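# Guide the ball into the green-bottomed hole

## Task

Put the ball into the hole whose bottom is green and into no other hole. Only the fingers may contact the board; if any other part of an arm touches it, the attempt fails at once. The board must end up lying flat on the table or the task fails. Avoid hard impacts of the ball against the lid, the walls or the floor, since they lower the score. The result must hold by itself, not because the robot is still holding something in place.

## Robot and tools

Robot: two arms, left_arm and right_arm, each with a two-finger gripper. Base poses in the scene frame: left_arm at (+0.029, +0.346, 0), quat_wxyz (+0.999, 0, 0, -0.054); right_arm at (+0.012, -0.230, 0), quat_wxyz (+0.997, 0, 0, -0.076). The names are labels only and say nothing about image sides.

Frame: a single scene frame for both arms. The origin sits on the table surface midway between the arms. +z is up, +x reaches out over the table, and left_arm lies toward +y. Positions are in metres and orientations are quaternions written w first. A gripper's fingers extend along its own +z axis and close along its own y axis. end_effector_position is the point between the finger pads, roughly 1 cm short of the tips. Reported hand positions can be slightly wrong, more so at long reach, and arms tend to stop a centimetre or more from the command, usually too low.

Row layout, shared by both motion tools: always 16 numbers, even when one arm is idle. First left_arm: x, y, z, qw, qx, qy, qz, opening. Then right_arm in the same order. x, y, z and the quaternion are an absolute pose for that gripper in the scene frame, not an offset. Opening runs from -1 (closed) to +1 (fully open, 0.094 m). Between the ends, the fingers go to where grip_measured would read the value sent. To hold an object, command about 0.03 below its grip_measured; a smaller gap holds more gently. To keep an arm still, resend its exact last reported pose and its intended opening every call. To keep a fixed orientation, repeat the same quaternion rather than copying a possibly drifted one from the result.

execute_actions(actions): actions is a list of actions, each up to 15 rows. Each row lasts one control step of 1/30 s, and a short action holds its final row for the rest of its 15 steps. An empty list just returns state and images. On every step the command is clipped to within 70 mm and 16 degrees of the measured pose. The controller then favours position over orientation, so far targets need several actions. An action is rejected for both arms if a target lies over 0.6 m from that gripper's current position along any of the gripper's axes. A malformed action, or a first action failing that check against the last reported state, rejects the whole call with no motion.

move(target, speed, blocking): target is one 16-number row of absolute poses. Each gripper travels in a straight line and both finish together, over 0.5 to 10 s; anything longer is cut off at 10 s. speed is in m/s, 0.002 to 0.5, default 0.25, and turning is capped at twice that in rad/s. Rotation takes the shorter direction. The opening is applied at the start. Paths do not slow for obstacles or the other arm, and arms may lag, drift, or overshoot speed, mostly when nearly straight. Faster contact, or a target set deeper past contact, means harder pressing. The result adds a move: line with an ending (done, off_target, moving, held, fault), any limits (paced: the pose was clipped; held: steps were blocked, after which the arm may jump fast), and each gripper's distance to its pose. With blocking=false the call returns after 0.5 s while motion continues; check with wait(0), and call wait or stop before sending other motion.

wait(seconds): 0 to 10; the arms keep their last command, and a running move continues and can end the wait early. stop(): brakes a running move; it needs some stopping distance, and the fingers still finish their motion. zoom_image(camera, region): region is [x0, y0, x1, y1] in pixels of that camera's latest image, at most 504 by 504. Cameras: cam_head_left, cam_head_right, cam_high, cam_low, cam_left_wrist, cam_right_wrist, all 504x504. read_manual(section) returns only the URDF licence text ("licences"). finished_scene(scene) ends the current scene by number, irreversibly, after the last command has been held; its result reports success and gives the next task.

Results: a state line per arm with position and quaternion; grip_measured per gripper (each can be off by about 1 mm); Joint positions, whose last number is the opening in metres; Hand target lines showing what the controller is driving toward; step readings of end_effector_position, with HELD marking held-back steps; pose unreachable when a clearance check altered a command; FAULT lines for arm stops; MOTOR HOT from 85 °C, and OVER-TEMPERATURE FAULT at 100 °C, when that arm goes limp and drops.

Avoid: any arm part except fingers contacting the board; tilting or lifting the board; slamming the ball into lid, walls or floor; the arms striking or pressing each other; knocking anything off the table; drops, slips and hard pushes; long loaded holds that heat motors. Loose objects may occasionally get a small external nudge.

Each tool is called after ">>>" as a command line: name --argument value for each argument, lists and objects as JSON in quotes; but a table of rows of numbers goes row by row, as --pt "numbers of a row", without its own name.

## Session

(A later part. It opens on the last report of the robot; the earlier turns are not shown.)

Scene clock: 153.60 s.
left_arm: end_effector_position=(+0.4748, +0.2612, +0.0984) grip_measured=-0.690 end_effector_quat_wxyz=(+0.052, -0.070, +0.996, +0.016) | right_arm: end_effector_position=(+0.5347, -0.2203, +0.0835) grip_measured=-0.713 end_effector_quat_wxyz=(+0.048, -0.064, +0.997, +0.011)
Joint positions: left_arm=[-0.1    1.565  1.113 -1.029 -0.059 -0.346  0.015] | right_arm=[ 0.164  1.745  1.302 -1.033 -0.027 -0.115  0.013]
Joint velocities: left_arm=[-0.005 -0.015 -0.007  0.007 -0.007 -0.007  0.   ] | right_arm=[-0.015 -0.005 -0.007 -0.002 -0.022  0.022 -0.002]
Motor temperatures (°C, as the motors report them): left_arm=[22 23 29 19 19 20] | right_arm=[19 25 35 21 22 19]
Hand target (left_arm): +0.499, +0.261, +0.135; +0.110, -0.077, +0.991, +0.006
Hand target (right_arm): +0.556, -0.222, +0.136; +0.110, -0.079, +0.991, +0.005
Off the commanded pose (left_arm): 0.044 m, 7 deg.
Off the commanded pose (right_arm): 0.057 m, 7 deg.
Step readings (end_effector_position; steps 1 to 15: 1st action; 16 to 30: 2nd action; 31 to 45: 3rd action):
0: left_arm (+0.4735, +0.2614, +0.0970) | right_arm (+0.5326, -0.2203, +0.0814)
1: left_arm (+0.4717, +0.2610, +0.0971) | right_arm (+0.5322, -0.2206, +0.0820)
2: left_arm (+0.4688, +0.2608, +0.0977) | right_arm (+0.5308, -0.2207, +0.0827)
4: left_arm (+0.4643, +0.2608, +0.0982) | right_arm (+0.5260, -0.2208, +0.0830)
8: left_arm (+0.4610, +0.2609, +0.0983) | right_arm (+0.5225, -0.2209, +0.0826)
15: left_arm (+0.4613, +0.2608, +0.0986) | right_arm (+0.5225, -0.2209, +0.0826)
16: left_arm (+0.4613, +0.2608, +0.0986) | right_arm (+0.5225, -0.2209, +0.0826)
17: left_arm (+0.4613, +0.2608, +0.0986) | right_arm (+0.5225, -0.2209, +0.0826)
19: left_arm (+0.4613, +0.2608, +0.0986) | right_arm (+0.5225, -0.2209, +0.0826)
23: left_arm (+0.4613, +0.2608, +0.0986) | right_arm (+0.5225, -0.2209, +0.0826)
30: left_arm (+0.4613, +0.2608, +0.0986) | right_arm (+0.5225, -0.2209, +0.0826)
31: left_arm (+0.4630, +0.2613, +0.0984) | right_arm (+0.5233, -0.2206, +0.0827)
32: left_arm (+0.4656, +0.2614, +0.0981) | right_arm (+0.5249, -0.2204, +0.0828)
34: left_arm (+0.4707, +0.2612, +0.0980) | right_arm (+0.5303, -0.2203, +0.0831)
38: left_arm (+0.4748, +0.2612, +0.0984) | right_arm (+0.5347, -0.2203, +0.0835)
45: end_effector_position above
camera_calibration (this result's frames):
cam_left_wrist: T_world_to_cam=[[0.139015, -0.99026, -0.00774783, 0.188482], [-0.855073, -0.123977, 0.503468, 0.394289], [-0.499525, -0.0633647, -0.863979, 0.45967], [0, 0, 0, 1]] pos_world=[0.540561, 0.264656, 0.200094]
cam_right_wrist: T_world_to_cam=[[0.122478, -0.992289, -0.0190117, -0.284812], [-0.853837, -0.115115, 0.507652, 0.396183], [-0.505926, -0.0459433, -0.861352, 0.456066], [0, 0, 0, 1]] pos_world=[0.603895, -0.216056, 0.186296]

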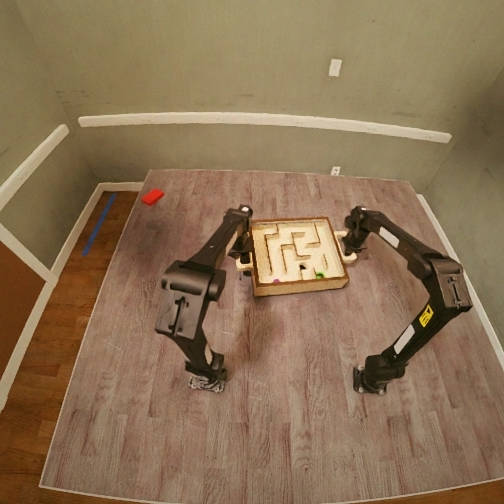

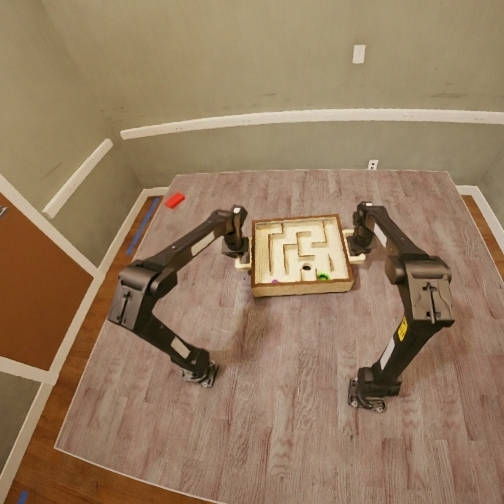

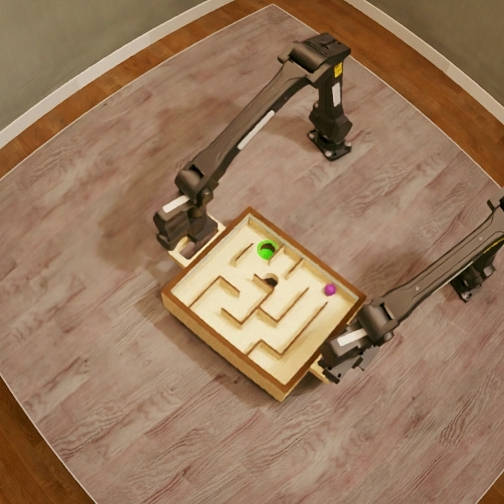

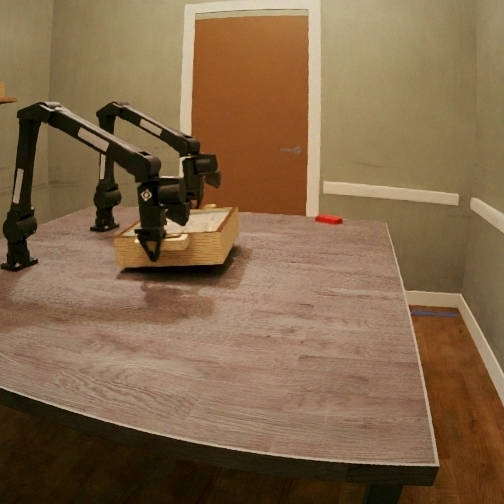

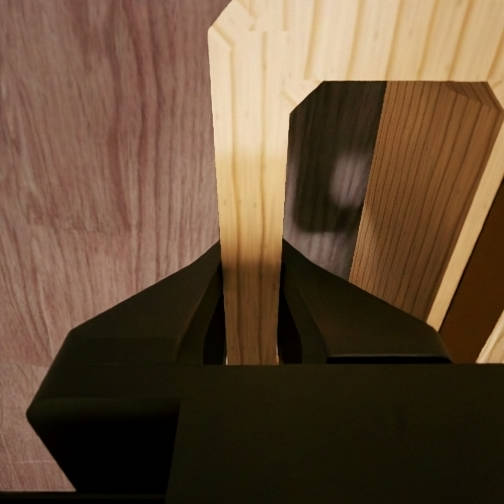

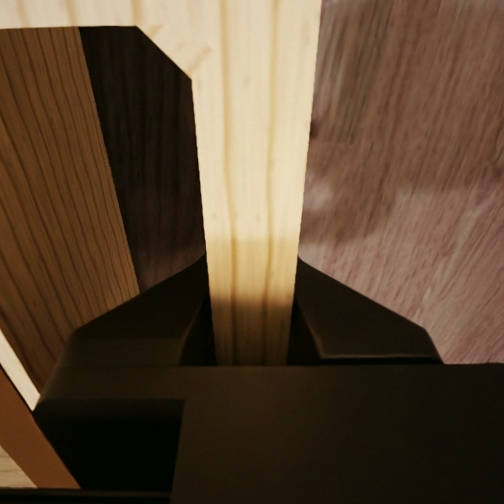

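>>> execute_actions --actions '[[[0.50,0.261,0.135,0.035,-0.078,0.996,0.002,-0.75,0.56,-0.222,0.145,0.035,-0.078,0.996,0.002,-0.75]],[[0.50,0.261,0.135,0.035,-0.078,0.996,0.002,-0.75,0.56,-0.222,0.145,0.035,-0.078,0.996,0.002,-0.75]],[[0.50,0.261,0.135,0.035,-0.078,0.996,0.002,-0.75,0.56,-0.222,0.145,0.035,-0.078,0.996,0.002,-0.75]]]'

>>> zoom_image --camera "cam_high" --region '[150,200,370,420]'

Scene clock: 161.00 s.
left_arm: end_effector_position=(+0.4654, +0.2575, +0.0973) grip_measured=-0.690 end_effector_quat_wxyz=(-0.011, -0.071, +0.997, +0.003) | right_arm: end_effector_position=(+0.5246, -0.2247, +0.1004) grip_measured=-0.713 end_effector_quat_wxyz=(-0.014, -0.065, +0.998, +0.002)
Joint positions: left_arm=[-0.09   1.611  1.17  -1.152 -0.    -0.341  0.015] | right_arm=[ 0.164  1.775  1.395 -1.22  -0.002 -0.118  0.013]
Joint velocities: left_arm=[-0.005 -0.005  0.012 -0.012  0.066 -0.022 -0.   ] | right_arm=[-0.015 -0.005  0.007 -0.002 -0.007 -0.037 -0.001]
Motor temperatures (°C, as the motors report them): left_arm=[22 23 29 19 19 20] | right_arm=[19 25 35 21 22 19]
Hand target (left_arm): +0.498, +0.262, +0.135; +0.036, -0.078, +0.996, +0.002
Hand target (right_arm): +0.555, -0.222, +0.146; +0.036, -0.079, +0.996, +0.002
Off the commanded pose (left_arm): 0.051 m, 5 deg.
Off the commanded pose (right_arm): 0.057 m, 6 deg.
Step readings (end_effector_position; steps 1 to 15: 1st action; 16 to 30: 2nd action; 31 to 45: 3rd action):
0: left_arm (+0.4748, +0.2612, +0.0984) | right_arm (+0.5347, -0.2203, +0.0835)
1: left_arm (+0.4725, +0.2603, +0.0982) | right_arm (+0.5333, -0.2212, +0.0859)
2: left_arm (+0.4691, +0.2596, +0.0989) | right_arm (+0.5301, -0.2222, +0.0894)
4: left_arm (+0.4650, +0.2588, +0.0972) | right_arm (+0.5251, -0.2233, +0.0972)
8: left_arm (+0.4651, +0.2572, +0.0957) | right_arm (+0.5241, -0.2249, +0.1023)
15: left_arm (+0.4654, +0.2575, +0.0973) | right_arm (+0.5247, -0.2247, +0.1004)
16: left_arm (+0.4654, +0.2575, +0.0973) | right_arm (+0.5246, -0.2247, +0.1004)
17: left_arm (+0.4654, +0.2575, +0.0973) | right_arm (+0.5246, -0.2247, +0.1004)
19: left_arm (+0.4654, +0.2575, +0.0973) | right_arm (+0.5246, -0.2247, +0.1004)
23: left_arm (+0.4654, +0.2575, +0.0973) | right_arm (+0.5246, -0.2247, +0.1004)
30: left_arm (+0.4654, +0.2575, +0.0973) | right_arm (+0.5246, -0.2247, +0.1004)
31: left_arm (+0.4654, +0.2575, +0.0973) | right_arm (+0.5246, -0.2247, +0.1004)
32: left_arm (+0.4654, +0.2575, +0.0973) | right_arm (+0.5246, -0.2247, +0.1004)
34: left_arm (+0.4654, +0.2575, +0.0973) | right_arm (+0.5246, -0.2247, +0.1004)
38: left_arm (+0.4654, +0.2575, +0.0973) | right_arm (+0.5246, -0.2247, +0.1004)
45: end_effector_position above
camera_calibration (this result's frames):
cam_left_wrist: T_world_to_cam=[[0.142771, -0.989716, 0.0088718, 0.182575], [-0.786501, -0.108006, 0.608071, 0.340126], [-0.60086, -0.0937928, -0.793833, 0.501905], [0, 0, 0, 1]] pos_world=[0.543017, 0.264508, 0.189988]
cam_right_wrist: T_world_to_cam=[[0.122625, -0.992421, -0.00803605, -0.288806], [-0.784334, -0.101868, 0.611917, 0.33454], [-0.608098, -0.0687332, -0.790881, 0.506691], [0, 0, 0, 1]] pos_world=[0.605924, -0.217712, 0.193701]

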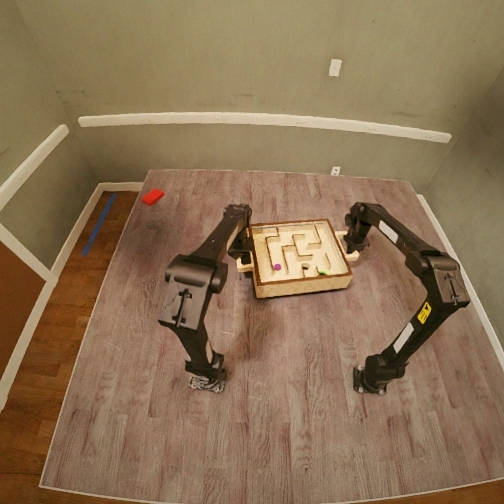

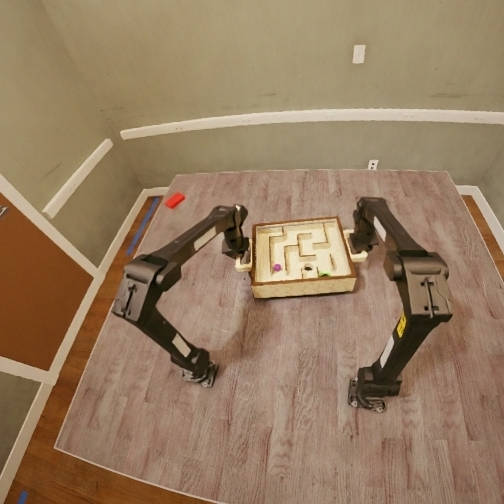

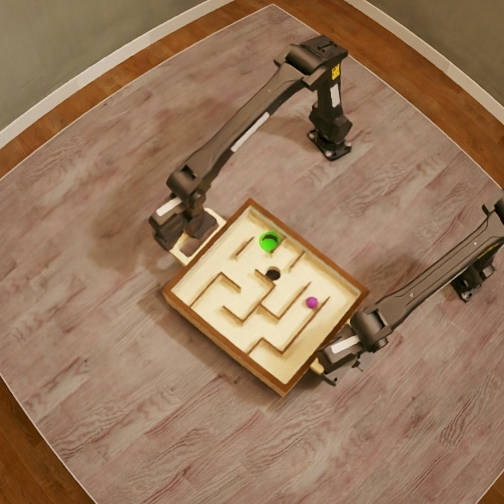

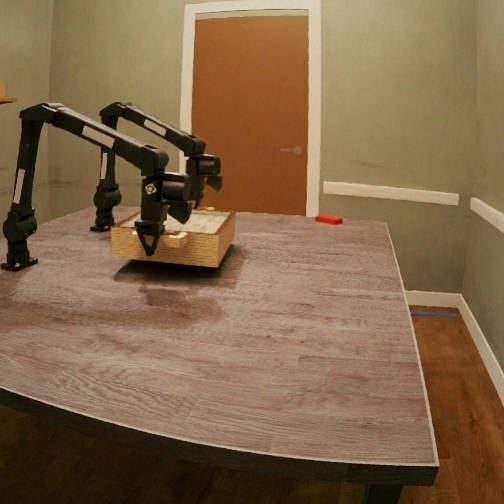

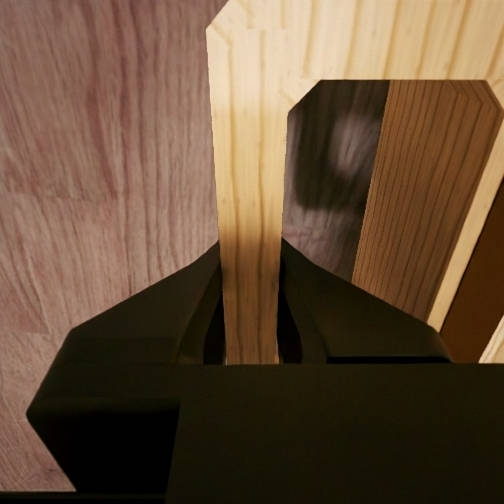

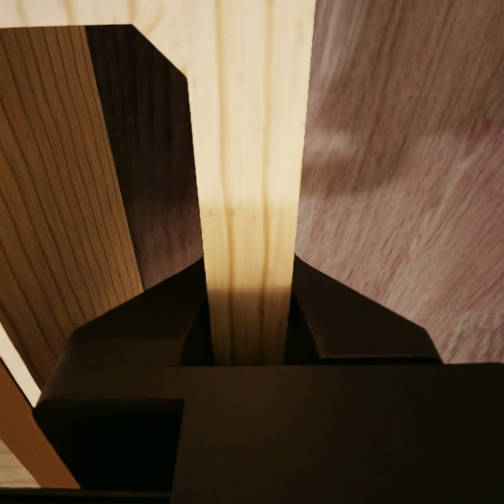

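Region (150, 200, 370, 420) of cam_high's 504x504 image, scaled by 2.291, with more detail than that image has.

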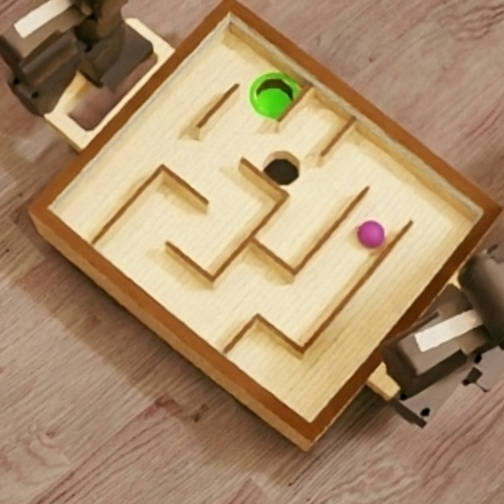

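>>> execute_actions --actions '[[[0.50,0.261,0.14,0.035,-0.078,0.996,0.002,-0.75,0.56,-0.222,0.135,0.035,-0.078,0.996,0.002,-0.75]],[[0.50,0.261,0.14,0.035,-0.078,0.996,0.002,-0.75,0.56,-0.222,0.135,0.035,-0.078,0.996,0.002,-0.75]],[[0.50,0.261,0.14,0.035,-0.078,0.996,0.002,-0.75,0.56,-0.222,0.135,0.035,-0.078,0.996,0.002,-0.75]]]'

>>> zoom_image --camera "cam_high" --region '[150,200,370,420]'

Scene clock: 166.63 s.
left_arm: end_effector_position=(+0.4644, +0.2581, +0.0988) grip_measured=-0.690 end_effector_quat_wxyz=(-0.014, -0.071, +0.997, +0.005) | right_arm: end_effector_position=(+0.5244, -0.2240, +0.0968) grip_measured=-0.713 end_effector_quat_wxyz=(-0.018, -0.065, +0.998, +0.004)
Joint positions: left_arm=[-0.09   1.611  1.174 -1.163 -0.003 -0.341  0.015] | right_arm=[ 0.164  1.782  1.395 -1.22  -0.006 -0.119  0.013]
Joint velocities: left_arm=[-0.005 -0.005  0.007  0.007 -0.037 -0.037  0.001] | right_arm=[-0.005 -0.005 -0.012 -0.012  0.051  0.007 -0.   ]
Motor temperatures (°C, as the motors report them): left_arm=[22 23 29 19 19 20] | right_arm=[19 25 36 21 22 19]
Hand target (left_arm): +0.497, +0.262, +0.140; +0.036, -0.078, +0.996, +0.002
Hand target (right_arm): +0.556, -0.222, +0.137; +0.035, -0.079, +0.996, +0.002
Off the commanded pose (left_arm): 0.055 m, 6 deg.
Off the commanded pose (right_arm): 0.052 m, 6 deg.
Step readings (end_effector_position; steps 1 to 15: 1st action; 16 to 30: 2nd action; 31 to 45: 3rd action):
0: left_arm (+0.4654, +0.2575, +0.0973) | right_arm (+0.5246, -0.2247, +0.1004)
1: left_arm (+0.4652, +0.2575, +0.0974) | right_arm (+0.5246, -0.2247, +0.1002)
2: left_arm (+0.4650, +0.2576, +0.0978) | right_arm (+0.5246, -0.2246, +0.0998)
4: left_arm (+0.4649, +0.2578, +0.0986) | right_arm (+0.5245, -0.2243, +0.0987)
8: left_arm (+0.4645, +0.2581, +0.0988) | right_arm (+0.5244, -0.2240, +0.0968)
15: left_arm (+0.4644, +0.2581, +0.0988) | right_arm (+0.5244, -0.2240, +0.0968)
16: left_arm (+0.4644, +0.2581, +0.0988) | right_arm (+0.5244, -0.2240, +0.0968)
17: left_arm (+0.4644, +0.2581, +0.0988) | right_arm (+0.5244, -0.2240, +0.0968)
19: left_arm (+0.4644, +0.2581, +0.0988) | right_arm (+0.5244, -0.2240, +0.0968)
23: left_arm (+0.4644, +0.2581, +0.0988) | right_arm (+0.5244, -0.2240, +0.0968)
30: left_arm (+0.4644, +0.2581, +0.0988) | right_arm (+0.5244, -0.2240, +0.0968)
31: left_arm (+0.4644, +0.2581, +0.0988) | right_arm (+0.5244, -0.2240, +0.0968)
32: left_arm (+0.4644, +0.2581, +0.0988) | right_arm (+0.5244, -0.2240, +0.0968)
34: left_arm (+0.4644, +0.2581, +0.0988) | right_arm (+0.5244, -0.2240, +0.0968)
38: left_arm (+0.4644, +0.2581, +0.0988) | right_arm (+0.5244, -0.2240, +0.0968)
45: end_effector_position above
camera_calibration (this result's frames):
cam_left_wrist: T_world_to_cam=[[0.142756, -0.989749, 0.00428729, 0.18377], [-0.782445, -0.110201, 0.612891, 0.336699], [-0.606136, -0.0908486, -0.790156, 0.503877], [0, 0, 0, 1]] pos_world=[0.542632, 0.264767, 0.190994]
cam_right_wrist: T_world_to_cam=[[0.123942, -0.992208, -0.012683, -0.288351], [-0.779711, -0.105288, 0.617224, 0.332891], [-0.61375, -0.066611, -0.786685, 0.506812], [0, 0, 0, 1]] pos_world=[0.606353, -0.217296, 0.189577]

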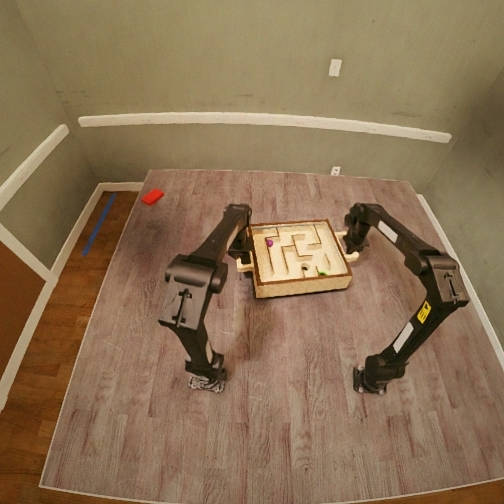

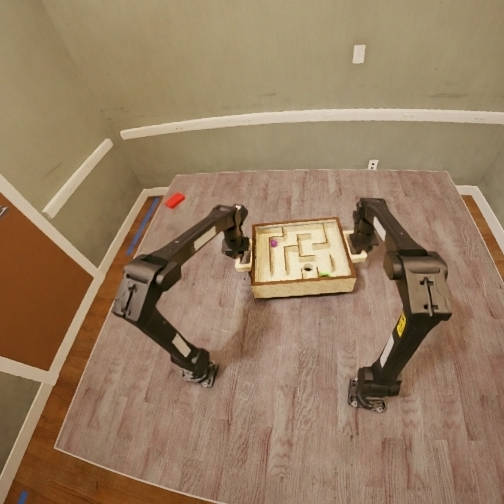

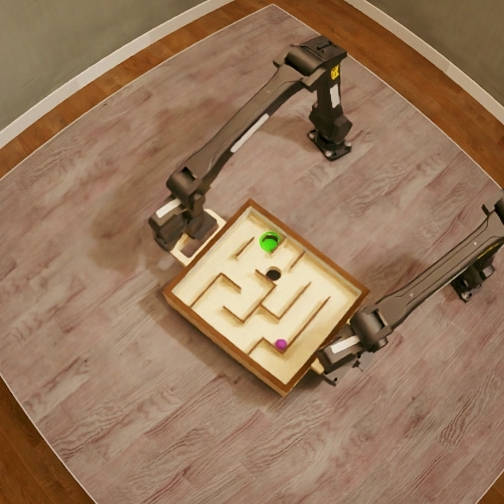

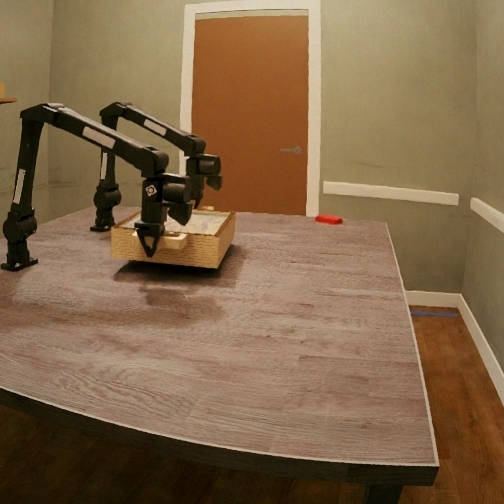

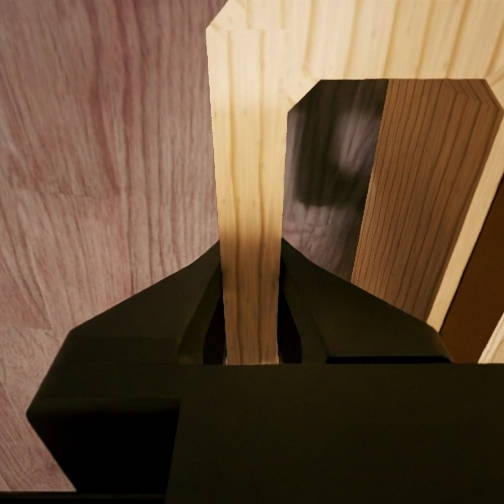

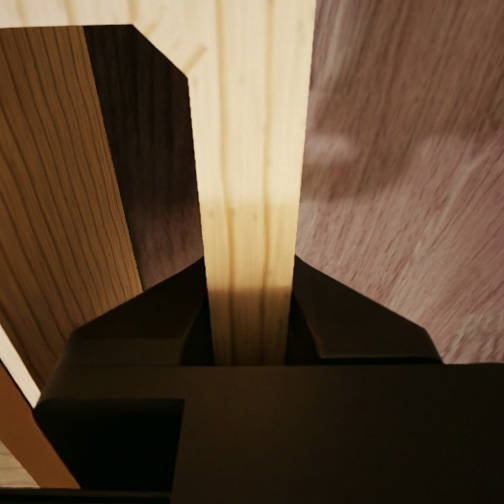

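Region (150, 200, 370, 420) of cam_high's 504x504 image, scaled by 2.291, with more detail than that image has.

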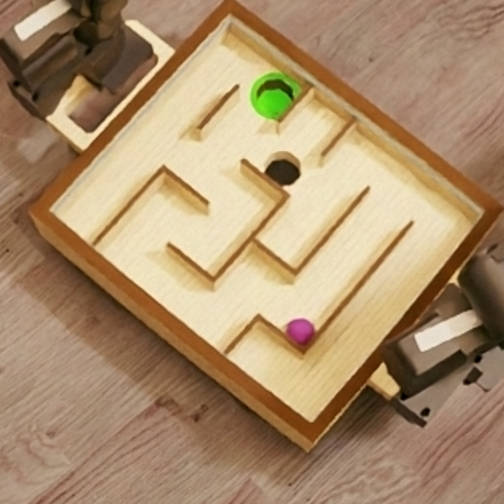

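>>> execute_actions --actions '[[[0.50,0.261,0.155,0.05,-0.078,0.995,0.003,-0.75,0.56,-0.222,0.12,0.05,-0.078,0.995,0.003,-0.75]],[[0.50,0.261,0.155,0.05,-0.078,0.995,0.003,-0.75,0.56,-0.222,0.12,0.05,-0.078,0.995,0.003,-0.75]],[[0.50,0.261,0.155,0.05,-0.078,0.995,0.003,-0.75,0.56,-0.222,0.12,0.05,-0.078,0.995,0.003,-0.75]]]'

>>> zoom_image --camera "cam_high" --region '[150,200,370,420]'

Scene clock: 172.47 s.
left_arm: end_effector_position=(+0.4692, +0.2599, +0.1027) grip_measured=-0.690 end_effector_quat_wxyz=(-0.007, -0.076, +0.997, +0.011) | right_arm: end_effector_position=(+0.5349, -0.2216, +0.0943) grip_measured=-0.713 end_effector_quat_wxyz=(+0.003, -0.070, +0.998, +0.007)
Joint positions: left_arm=[-0.09   1.611  1.186 -1.165 -0.018 -0.351  0.015] | right_arm=[ 0.166  1.786  1.394 -1.174 -0.013 -0.127  0.013]
Joint velocities: left_arm=[-0.015 -0.015  0.012 -0.012 -0.051  0.007  0.   ] | right_arm=[-0.015 -0.015  0.002 -0.007 -0.037 -0.037 -0.001]
Motor temperatures (°C, as the motors report them): left_arm=[22 23 30 19 19 20] | right_arm=[19 25 36 21 22 19]
Hand target (left_arm): +0.497, +0.262, +0.154; +0.050, -0.078, +0.996, +0.003
Hand target (right_arm): +0.558, -0.222, +0.121; +0.050, -0.079, +0.996, +0.003
Off the commanded pose (left_arm): 0.061 m, 7 deg.
Off the commanded pose (right_arm): 0.036 m, 6 deg.
Step readings (end_effector_position; steps 1 to 15: 1st action; 16 to 30: 2nd action; 31 to 45: 3rd action):
0: left_arm (+0.4644, +0.2581, +0.0988) | right_arm (+0.5244, -0.2240, +0.0968)
1: left_arm (+0.4642, +0.2584, +0.0988) | right_arm (+0.5259, -0.2237, +0.0968)
2: left_arm (+0.4642, +0.2587, +0.0988) | right_arm (+0.5282, -0.2232, +0.0962)
4: left_arm (+0.4661, +0.2595, +0.1002) | right_arm (+0.5323, -0.2219, +0.0951)
8: left_arm (+0.4692, +0.2598, +0.1027) | right_arm (+0.5349, -0.2216, +0.0943)
15: left_arm (+0.4692, +0.2599, +0.1027) | right_arm (+0.5349, -0.2216, +0.0943)
16: left_arm (+0.4692, +0.2599, +0.1027) | right_arm (+0.5349, -0.2216, +0.0943)
17: left_arm (+0.4692, +0.2599, +0.1027) | right_arm (+0.5349, -0.2216, +0.0943)
19: left_arm (+0.4692, +0.2599, +0.1027) | right_arm (+0.5349, -0.2216, +0.0943)
23: left_arm (+0.4692, +0.2599, +0.1027) | right_arm (+0.5349, -0.2216, +0.0943)
30: left_arm (+0.4692, +0.2599, +0.1027) | right_arm (+0.5349, -0.2216, +0.0943)
31: left_arm (+0.4692, +0.2599, +0.1027) | right_arm (+0.5349, -0.2216, +0.0943)
32: left_arm (+0.4692, +0.2599, +0.1027) | right_arm (+0.5349, -0.2216, +0.0943)
34: left_arm (+0.4692, +0.2599, +0.1027) | right_arm (+0.5349, -0.2216, +0.0943)
38: left_arm (+0.4692, +0.2599, +0.1027) | right_arm (+0.5349, -0.2216, +0.0943)
45: end_effector_position above
camera_calibration (this result's frames):
cam_left_wrist: T_world_to_cam=[[0.151449, -0.988439, -0.00710569, 0.181576], [-0.789495, -0.125286, 0.600834, 0.346707], [-0.594778, -0.085386, -0.799342, 0.504255], [0, 0, 0, 1]] pos_world=[0.546144, 0.265971, 0.196049]
cam_right_wrist: T_world_to_cam=[[0.134228, -0.990826, -0.0156988, -0.292195], [-0.802676, -0.118002, 0.584625, 0.355497], [-0.581114, -0.0658721, -0.811152, 0.496507], [0, 0, 0, 1]] pos_world=[0.613097, -0.214859, 0.190323]

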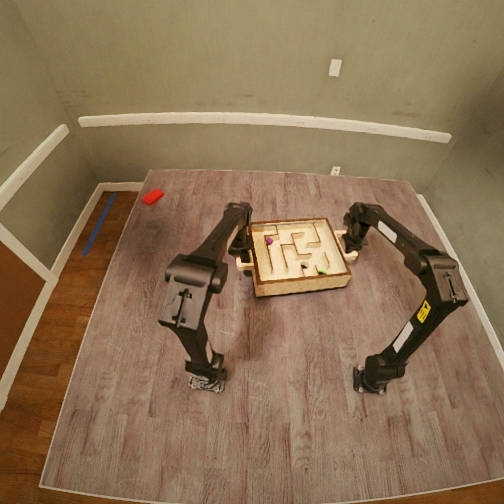

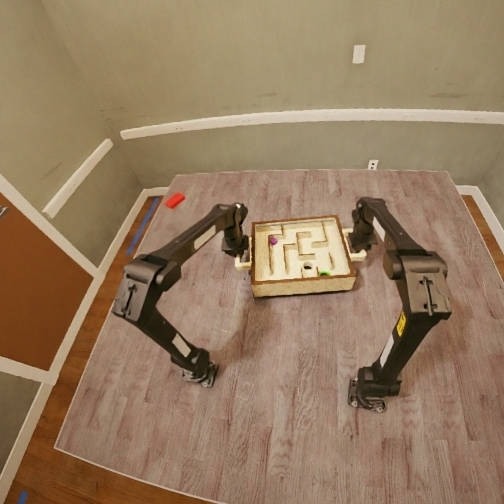

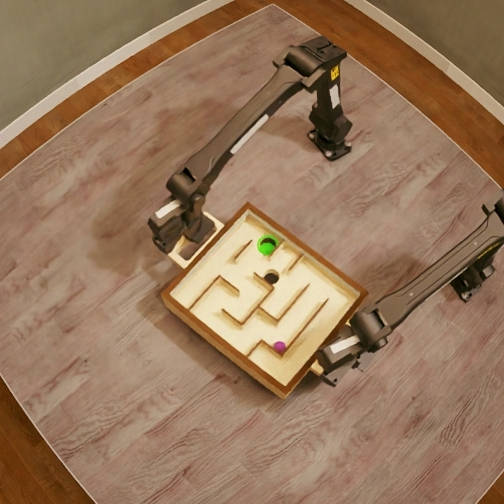

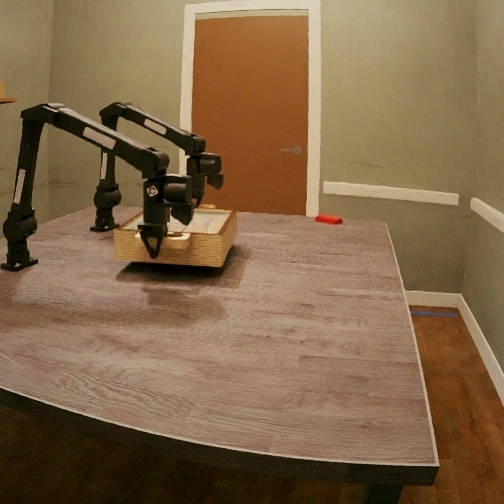

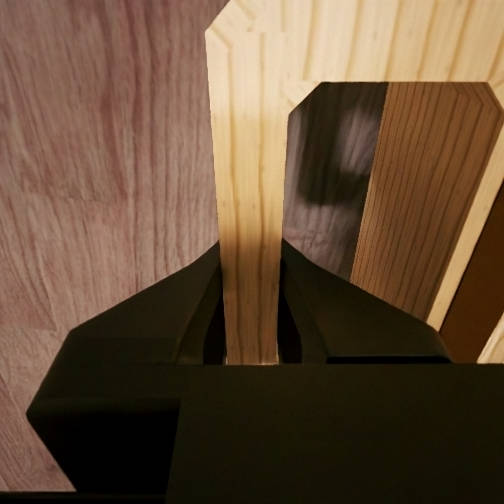

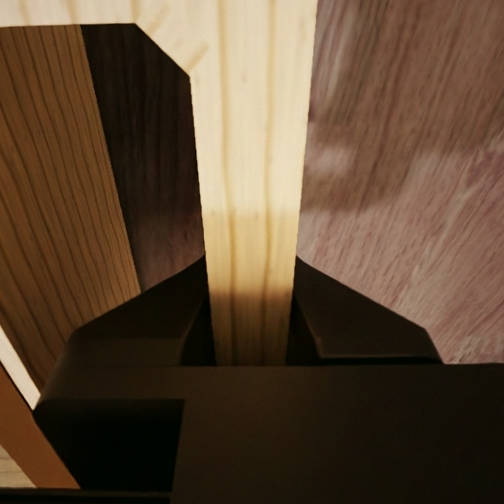

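Region (150, 200, 370, 420) of cam_high's 504x504 image, scaled by 2.291, with more detail than that image has.

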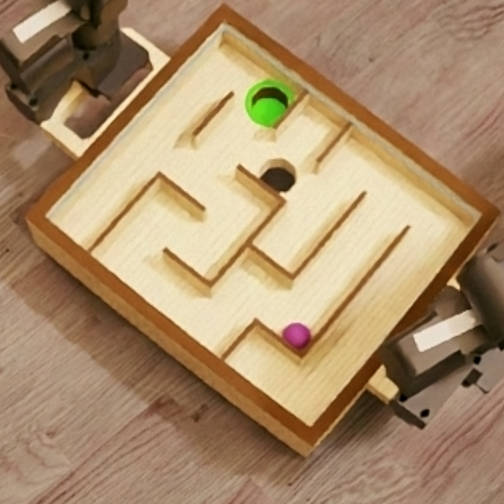

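>>> execute_actions --actions '[[[0.50,0.261,0.165,0.07,-0.078,0.994,0.004,-0.75,0.56,-0.222,0.105,0.065,-0.078,0.994,0.004,-0.75]],[[0.50,0.261,0.165,0.07,-0.078,0.994,0.004,-0.75,0.56,-0.222,0.105,0.065,-0.078,0.994,0.004,-0.75]],[[0.50,0.261,0.165,0.07,-0.078,0.994,0.004,-0.75,0.56,-0.222,0.105,0.065,-0.078,0.994,0.004,-0.75]]]'

>>> zoom_image --camera "cam_high" --region '[150,200,370,420]'

Scene clock: 180.27 s.
left_arm: end_effector_position=(+0.4708, +0.2631, +0.1079) grip_measured=-0.690 end_effector_quat_wxyz=(+0.003, -0.076, +0.997, +0.019) | right_arm: end_effector_position=(+0.5368, -0.2176, +0.0801) grip_measured=-0.713 end_effector_quat_wxyz=(+0.018, -0.070, +0.997, +0.014)
Joint positions: left_arm=[-0.09   1.599  1.186 -1.162 -0.039 -0.351  0.015] | right_arm=[ 0.167  1.788  1.357 -1.105 -0.031 -0.124  0.013]
Joint velocities: left_arm=[-0.005 -0.015  0.002 -0.002 -0.022  0.007 -0.   ] | right_arm=[ 0.005 -0.015 -0.017 -0.012  0.007 -0.022 -0.   ]
Motor temperatures (°C, as the motors report them): left_arm=[22 23 30 19 19 20] | right_arm=[19 25 35 21 22 19]
Hand target (left_arm): +0.497, +0.262, +0.164; +0.070, -0.078, +0.995, +0.004
Hand target (right_arm): +0.558, -0.222, +0.106; +0.065, -0.078, +0.995, +0.004
Off the commanded pose (left_arm): 0.064 m, 8 deg.
Off the commanded pose (right_arm): 0.034 m, 6 deg.
Step readings (end_effector_position; steps 1 to 15: 1st action; 16 to 30: 2nd action; 31 to 45: 3rd action):
0: left_arm (+0.4692, +0.2599, +0.1027) | right_arm (+0.5349, -0.2216, +0.0943)
1: left_arm (+0.4694, +0.2603, +0.1032) | right_arm (+0.5355, -0.2213, +0.0926)
2: left_arm (+0.4696, +0.2608, +0.1040) | right_arm (+0.5366, -0.2208, +0.0898)
4: left_arm (+0.4706, +0.2623, +0.1064) | right_arm (+0.5375, -0.2186, +0.0837)
8: left_arm (+0.4708, +0.2631, +0.1079) | right_arm (+0.5363, -0.2177, +0.0801)
15: left_arm (+0.4708, +0.2631, +0.1079) | right_arm (+0.5368, -0.2176, +0.0801)
16: left_arm (+0.4708, +0.2631, +0.1079) | right_arm (+0.5368, -0.2176, +0.0801)
17: left_arm (+0.4708, +0.2631, +0.1079) | right_arm (+0.5368, -0.2176, +0.0801)
19: left_arm (+0.4708, +0.2631, +0.1079) | right_arm (+0.5368, -0.2176, +0.0801)
23: left_arm (+0.4708, +0.2631, +0.1079) | right_arm (+0.5368, -0.2176, +0.0801)
30: left_arm (+0.4708, +0.2631, +0.1079) | right_arm (+0.5368, -0.2176, +0.0801)
31: left_arm (+0.4708, +0.2631, +0.1079) | right_arm (+0.5368, -0.2176, +0.0801)
32: left_arm (+0.4708, +0.2631, +0.1079) | right_arm (+0.5368, -0.2176, +0.0801)
34: left_arm (+0.4708, +0.2631, +0.1079) | right_arm (+0.5368, -0.2176, +0.0801)
38: left_arm (+0.4708, +0.2631, +0.1079) | right_arm (+0.5368, -0.2176, +0.0801)
45: end_effector_position above
camera_calibration (this result's frames):
cam_left_wrist: T_world_to_cam=[[0.151842, -0.988172, -0.0214697, 0.185902], [-0.80031, -0.135664, 0.584037, 0.354956], [-0.580041, -0.0714989, -0.811443, 0.500328], [0, 0, 0, 1]] pos_world=[0.546058, 0.267631, 0.202672]
cam_right_wrist: T_world_to_cam=[[0.134077, -0.990538, -0.0292804, -0.287492], [-0.81939, -0.127431, 0.558893, 0.374708], [-0.557336, -0.0509424, -0.828723, 0.478248], [0, 0, 0, 1]] pos_world=[0.612123, -0.212659, 0.178495]

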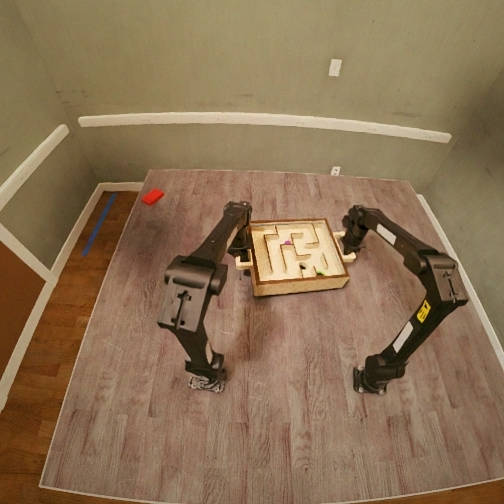

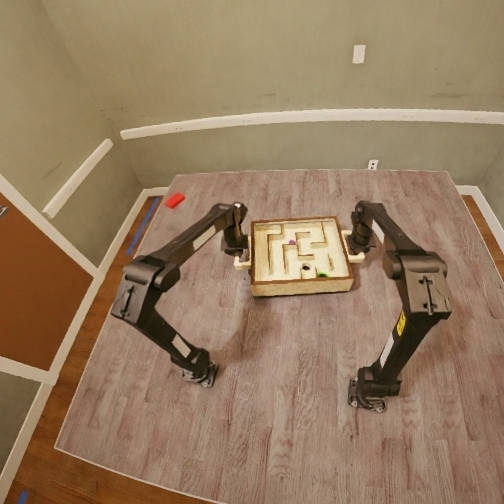

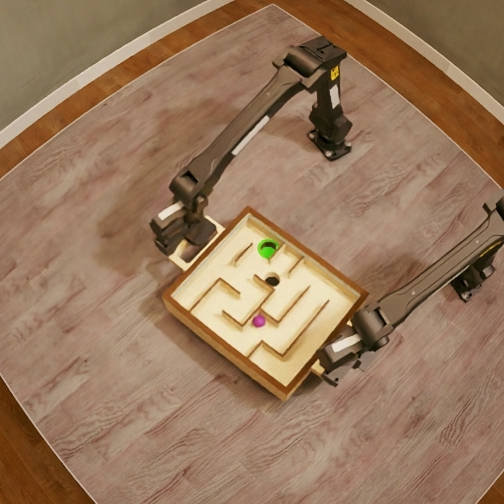

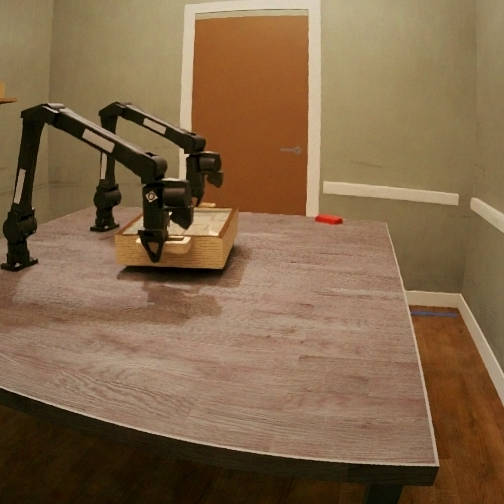

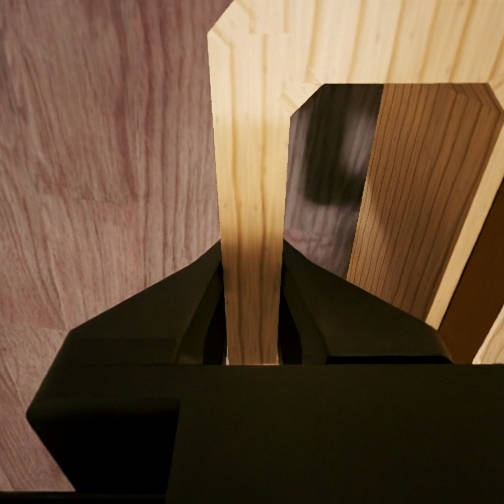

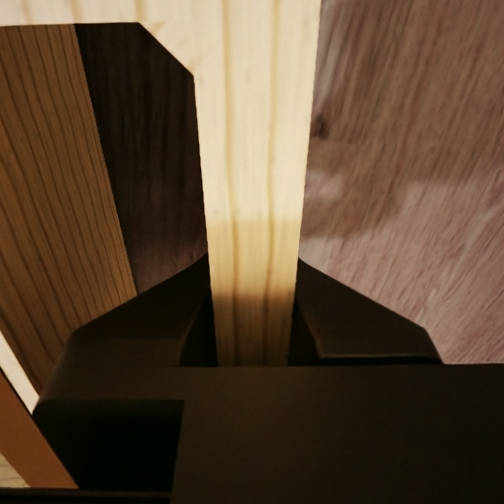

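Region (150, 200, 370, 420) of cam_high's 504x504 image, scaled by 2.291, with more detail than that image has.

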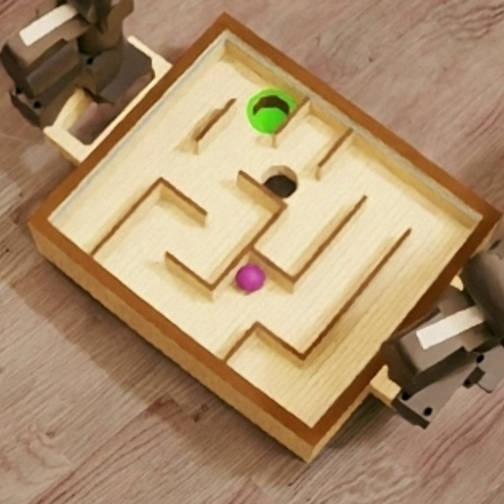

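>>> execute_actions --actions '[[[0.50,0.261,0.155,0.03,-0.078,0.996,0.002,-0.75,0.56,-0.222,0.12,0.03,-0.078,0.996,0.002,-0.75]],[[0.50,0.261,0.155,0.03,-0.078,0.996,0.002,-0.75,0.56,-0.222,0.12,0.03,-0.078,0.996,0.002,-0.75]],[[0.50,0.261,0.155,0.03,-0.078,0.996,0.002,-0.75,0.56,-0.222,0.12,0.03,-0.078,0.996,0.002,-0.75]]]'

>>> zoom_image --camera "cam_high" --region '[150,200,370,420]'

Scene clock: 186.93 s.
left_arm: end_effector_position=(+0.4620, +0.2613, +0.1080) grip_measured=-0.690 end_effector_quat_wxyz=(-0.023, -0.075, +0.997, +0.015) | right_arm: end_effector_position=(+0.5249, -0.2196, +0.0847) grip_measured=-0.713 end_effector_quat_wxyz=(-0.014, -0.069, +0.997, +0.011)
Joint positions: left_arm=[-0.09   1.607  1.195 -1.21  -0.018 -0.348  0.015] | right_arm=[ 0.167  1.792  1.375 -1.184 -0.02  -0.124  0.013]
Joint velocities: left_arm=[ 0.005 -0.005  0.002  0.012 -0.051 -0.037  0.   ] | right_arm=[-0.005 -0.005  0.007 -0.007  0.007 -0.022  0.001]
Motor temperatures (°C, as the motors report them): left_arm=[22 23 30 19 19 20] | right_arm=[19 25 35 21 22 19]
Hand target (left_arm): +0.497, +0.262, +0.155; +0.031, -0.078, +0.997, +0.002
Hand target (right_arm): +0.556, -0.222, +0.121; +0.031, -0.078, +0.996, +0.002
Off the commanded pose (left_arm): 0.060 m, 6 deg.
Off the commanded pose (right_arm): 0.050 m, 5 deg.
Step readings (end_effector_position; steps 1 to 15: 1st action; 16 to 30: 2nd action; 31 to 45: 3rd action):
0: left_arm (+0.4708, +0.2631, +0.1079) | right_arm (+0.5368, -0.2176, +0.0801)
1: left_arm (+0.4702, +0.2625, +0.1082) | right_arm (+0.5355, -0.2180, +0.0809)
2: left_arm (+0.4686, +0.2621, +0.1085) | right_arm (+0.5329, -0.2185, +0.0821)
4: left_arm (+0.4650, +0.2614, +0.1085) | right_arm (+0.5281, -0.2195, +0.0841)
8: left_arm (+0.4619, +0.2614, +0.1078) | right_arm (+0.5250, -0.2196, +0.0847)
15: left_arm (+0.4620, +0.2613, +0.1080) | right_arm (+0.5249, -0.2196, +0.0847)
16: left_arm (+0.4620, +0.2613, +0.1080) | right_arm (+0.5249, -0.2196, +0.0847)
17: left_arm (+0.4620, +0.2613, +0.1080) | right_arm (+0.5249, -0.2196, +0.0847)
19: left_arm (+0.4620, +0.2613, +0.1080) | right_arm (+0.5249, -0.2196, +0.0847)
23: left_arm (+0.4620, +0.2613, +0.1080) | right_arm (+0.5249, -0.2196, +0.0847)
30: left_arm (+0.4620, +0.2613, +0.1080) | right_arm (+0.5249, -0.2196, +0.0847)
31: left_arm (+0.4620, +0.2613, +0.1080) | right_arm (+0.5249, -0.2196, +0.0847)
32: left_arm (+0.4620, +0.2613, +0.1080) | right_arm (+0.5249, -0.2196, +0.0847)
34: left_arm (+0.4620, +0.2613, +0.1080) | right_arm (+0.5249, -0.2196, +0.0847)
38: left_arm (+0.4620, +0.2613, +0.1080) | right_arm (+0.5249, -0.2196, +0.0847)
45: end_effector_position above
camera_calibration (this result's frames):
cam_left_wrist: T_world_to_cam=[[0.1492, -0.988654, -0.0174202, 0.186373], [-0.770118, -0.127234, 0.625084, 0.327004], [-0.620208, -0.0798468, -0.780363, 0.512571], [0, 0, 0, 1]] pos_world=[0.541925, 0.266792, 0.198833]
cam_right_wrist: T_world_to_cam=[[0.131914, -0.990915, -0.0261801, -0.286968], [-0.782249, -0.120284, 0.611243, 0.339775], [-0.608839, -0.0601518, -0.79101, 0.497075], [0, 0, 0, 1]] pos_world=[0.606282, -0.213592, 0.177994]

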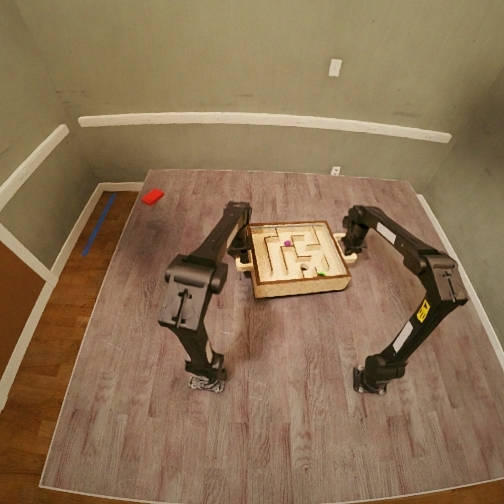

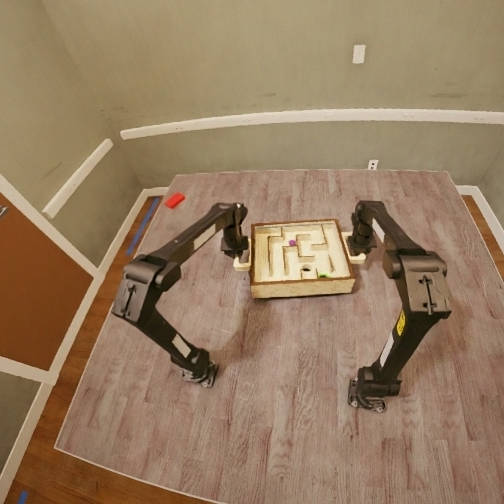

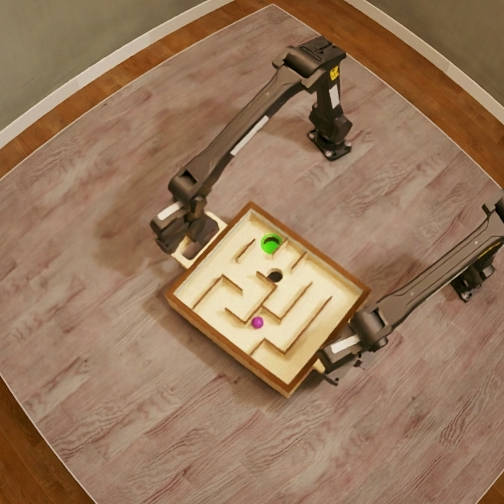

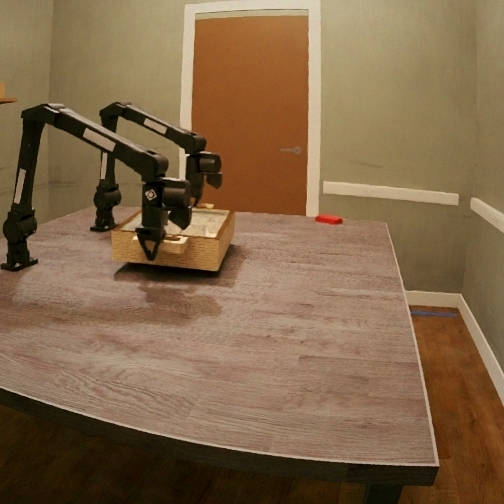

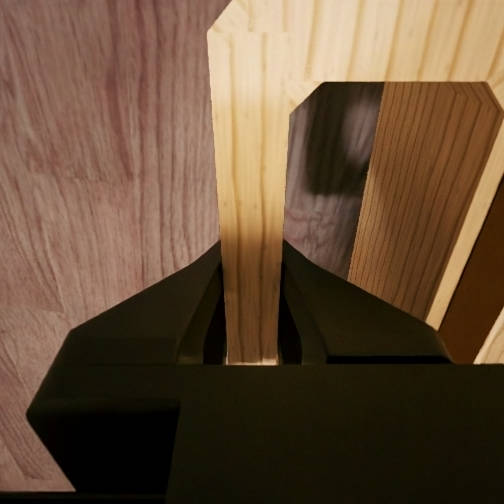

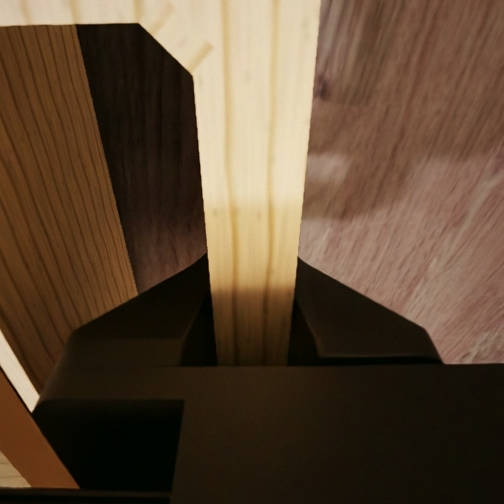

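Region (150, 200, 370, 420) of cam_high's 504x504 image, scaled by 2.291, with more detail than that image has.

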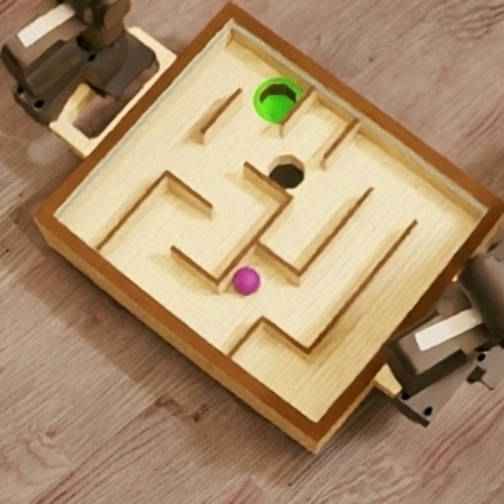

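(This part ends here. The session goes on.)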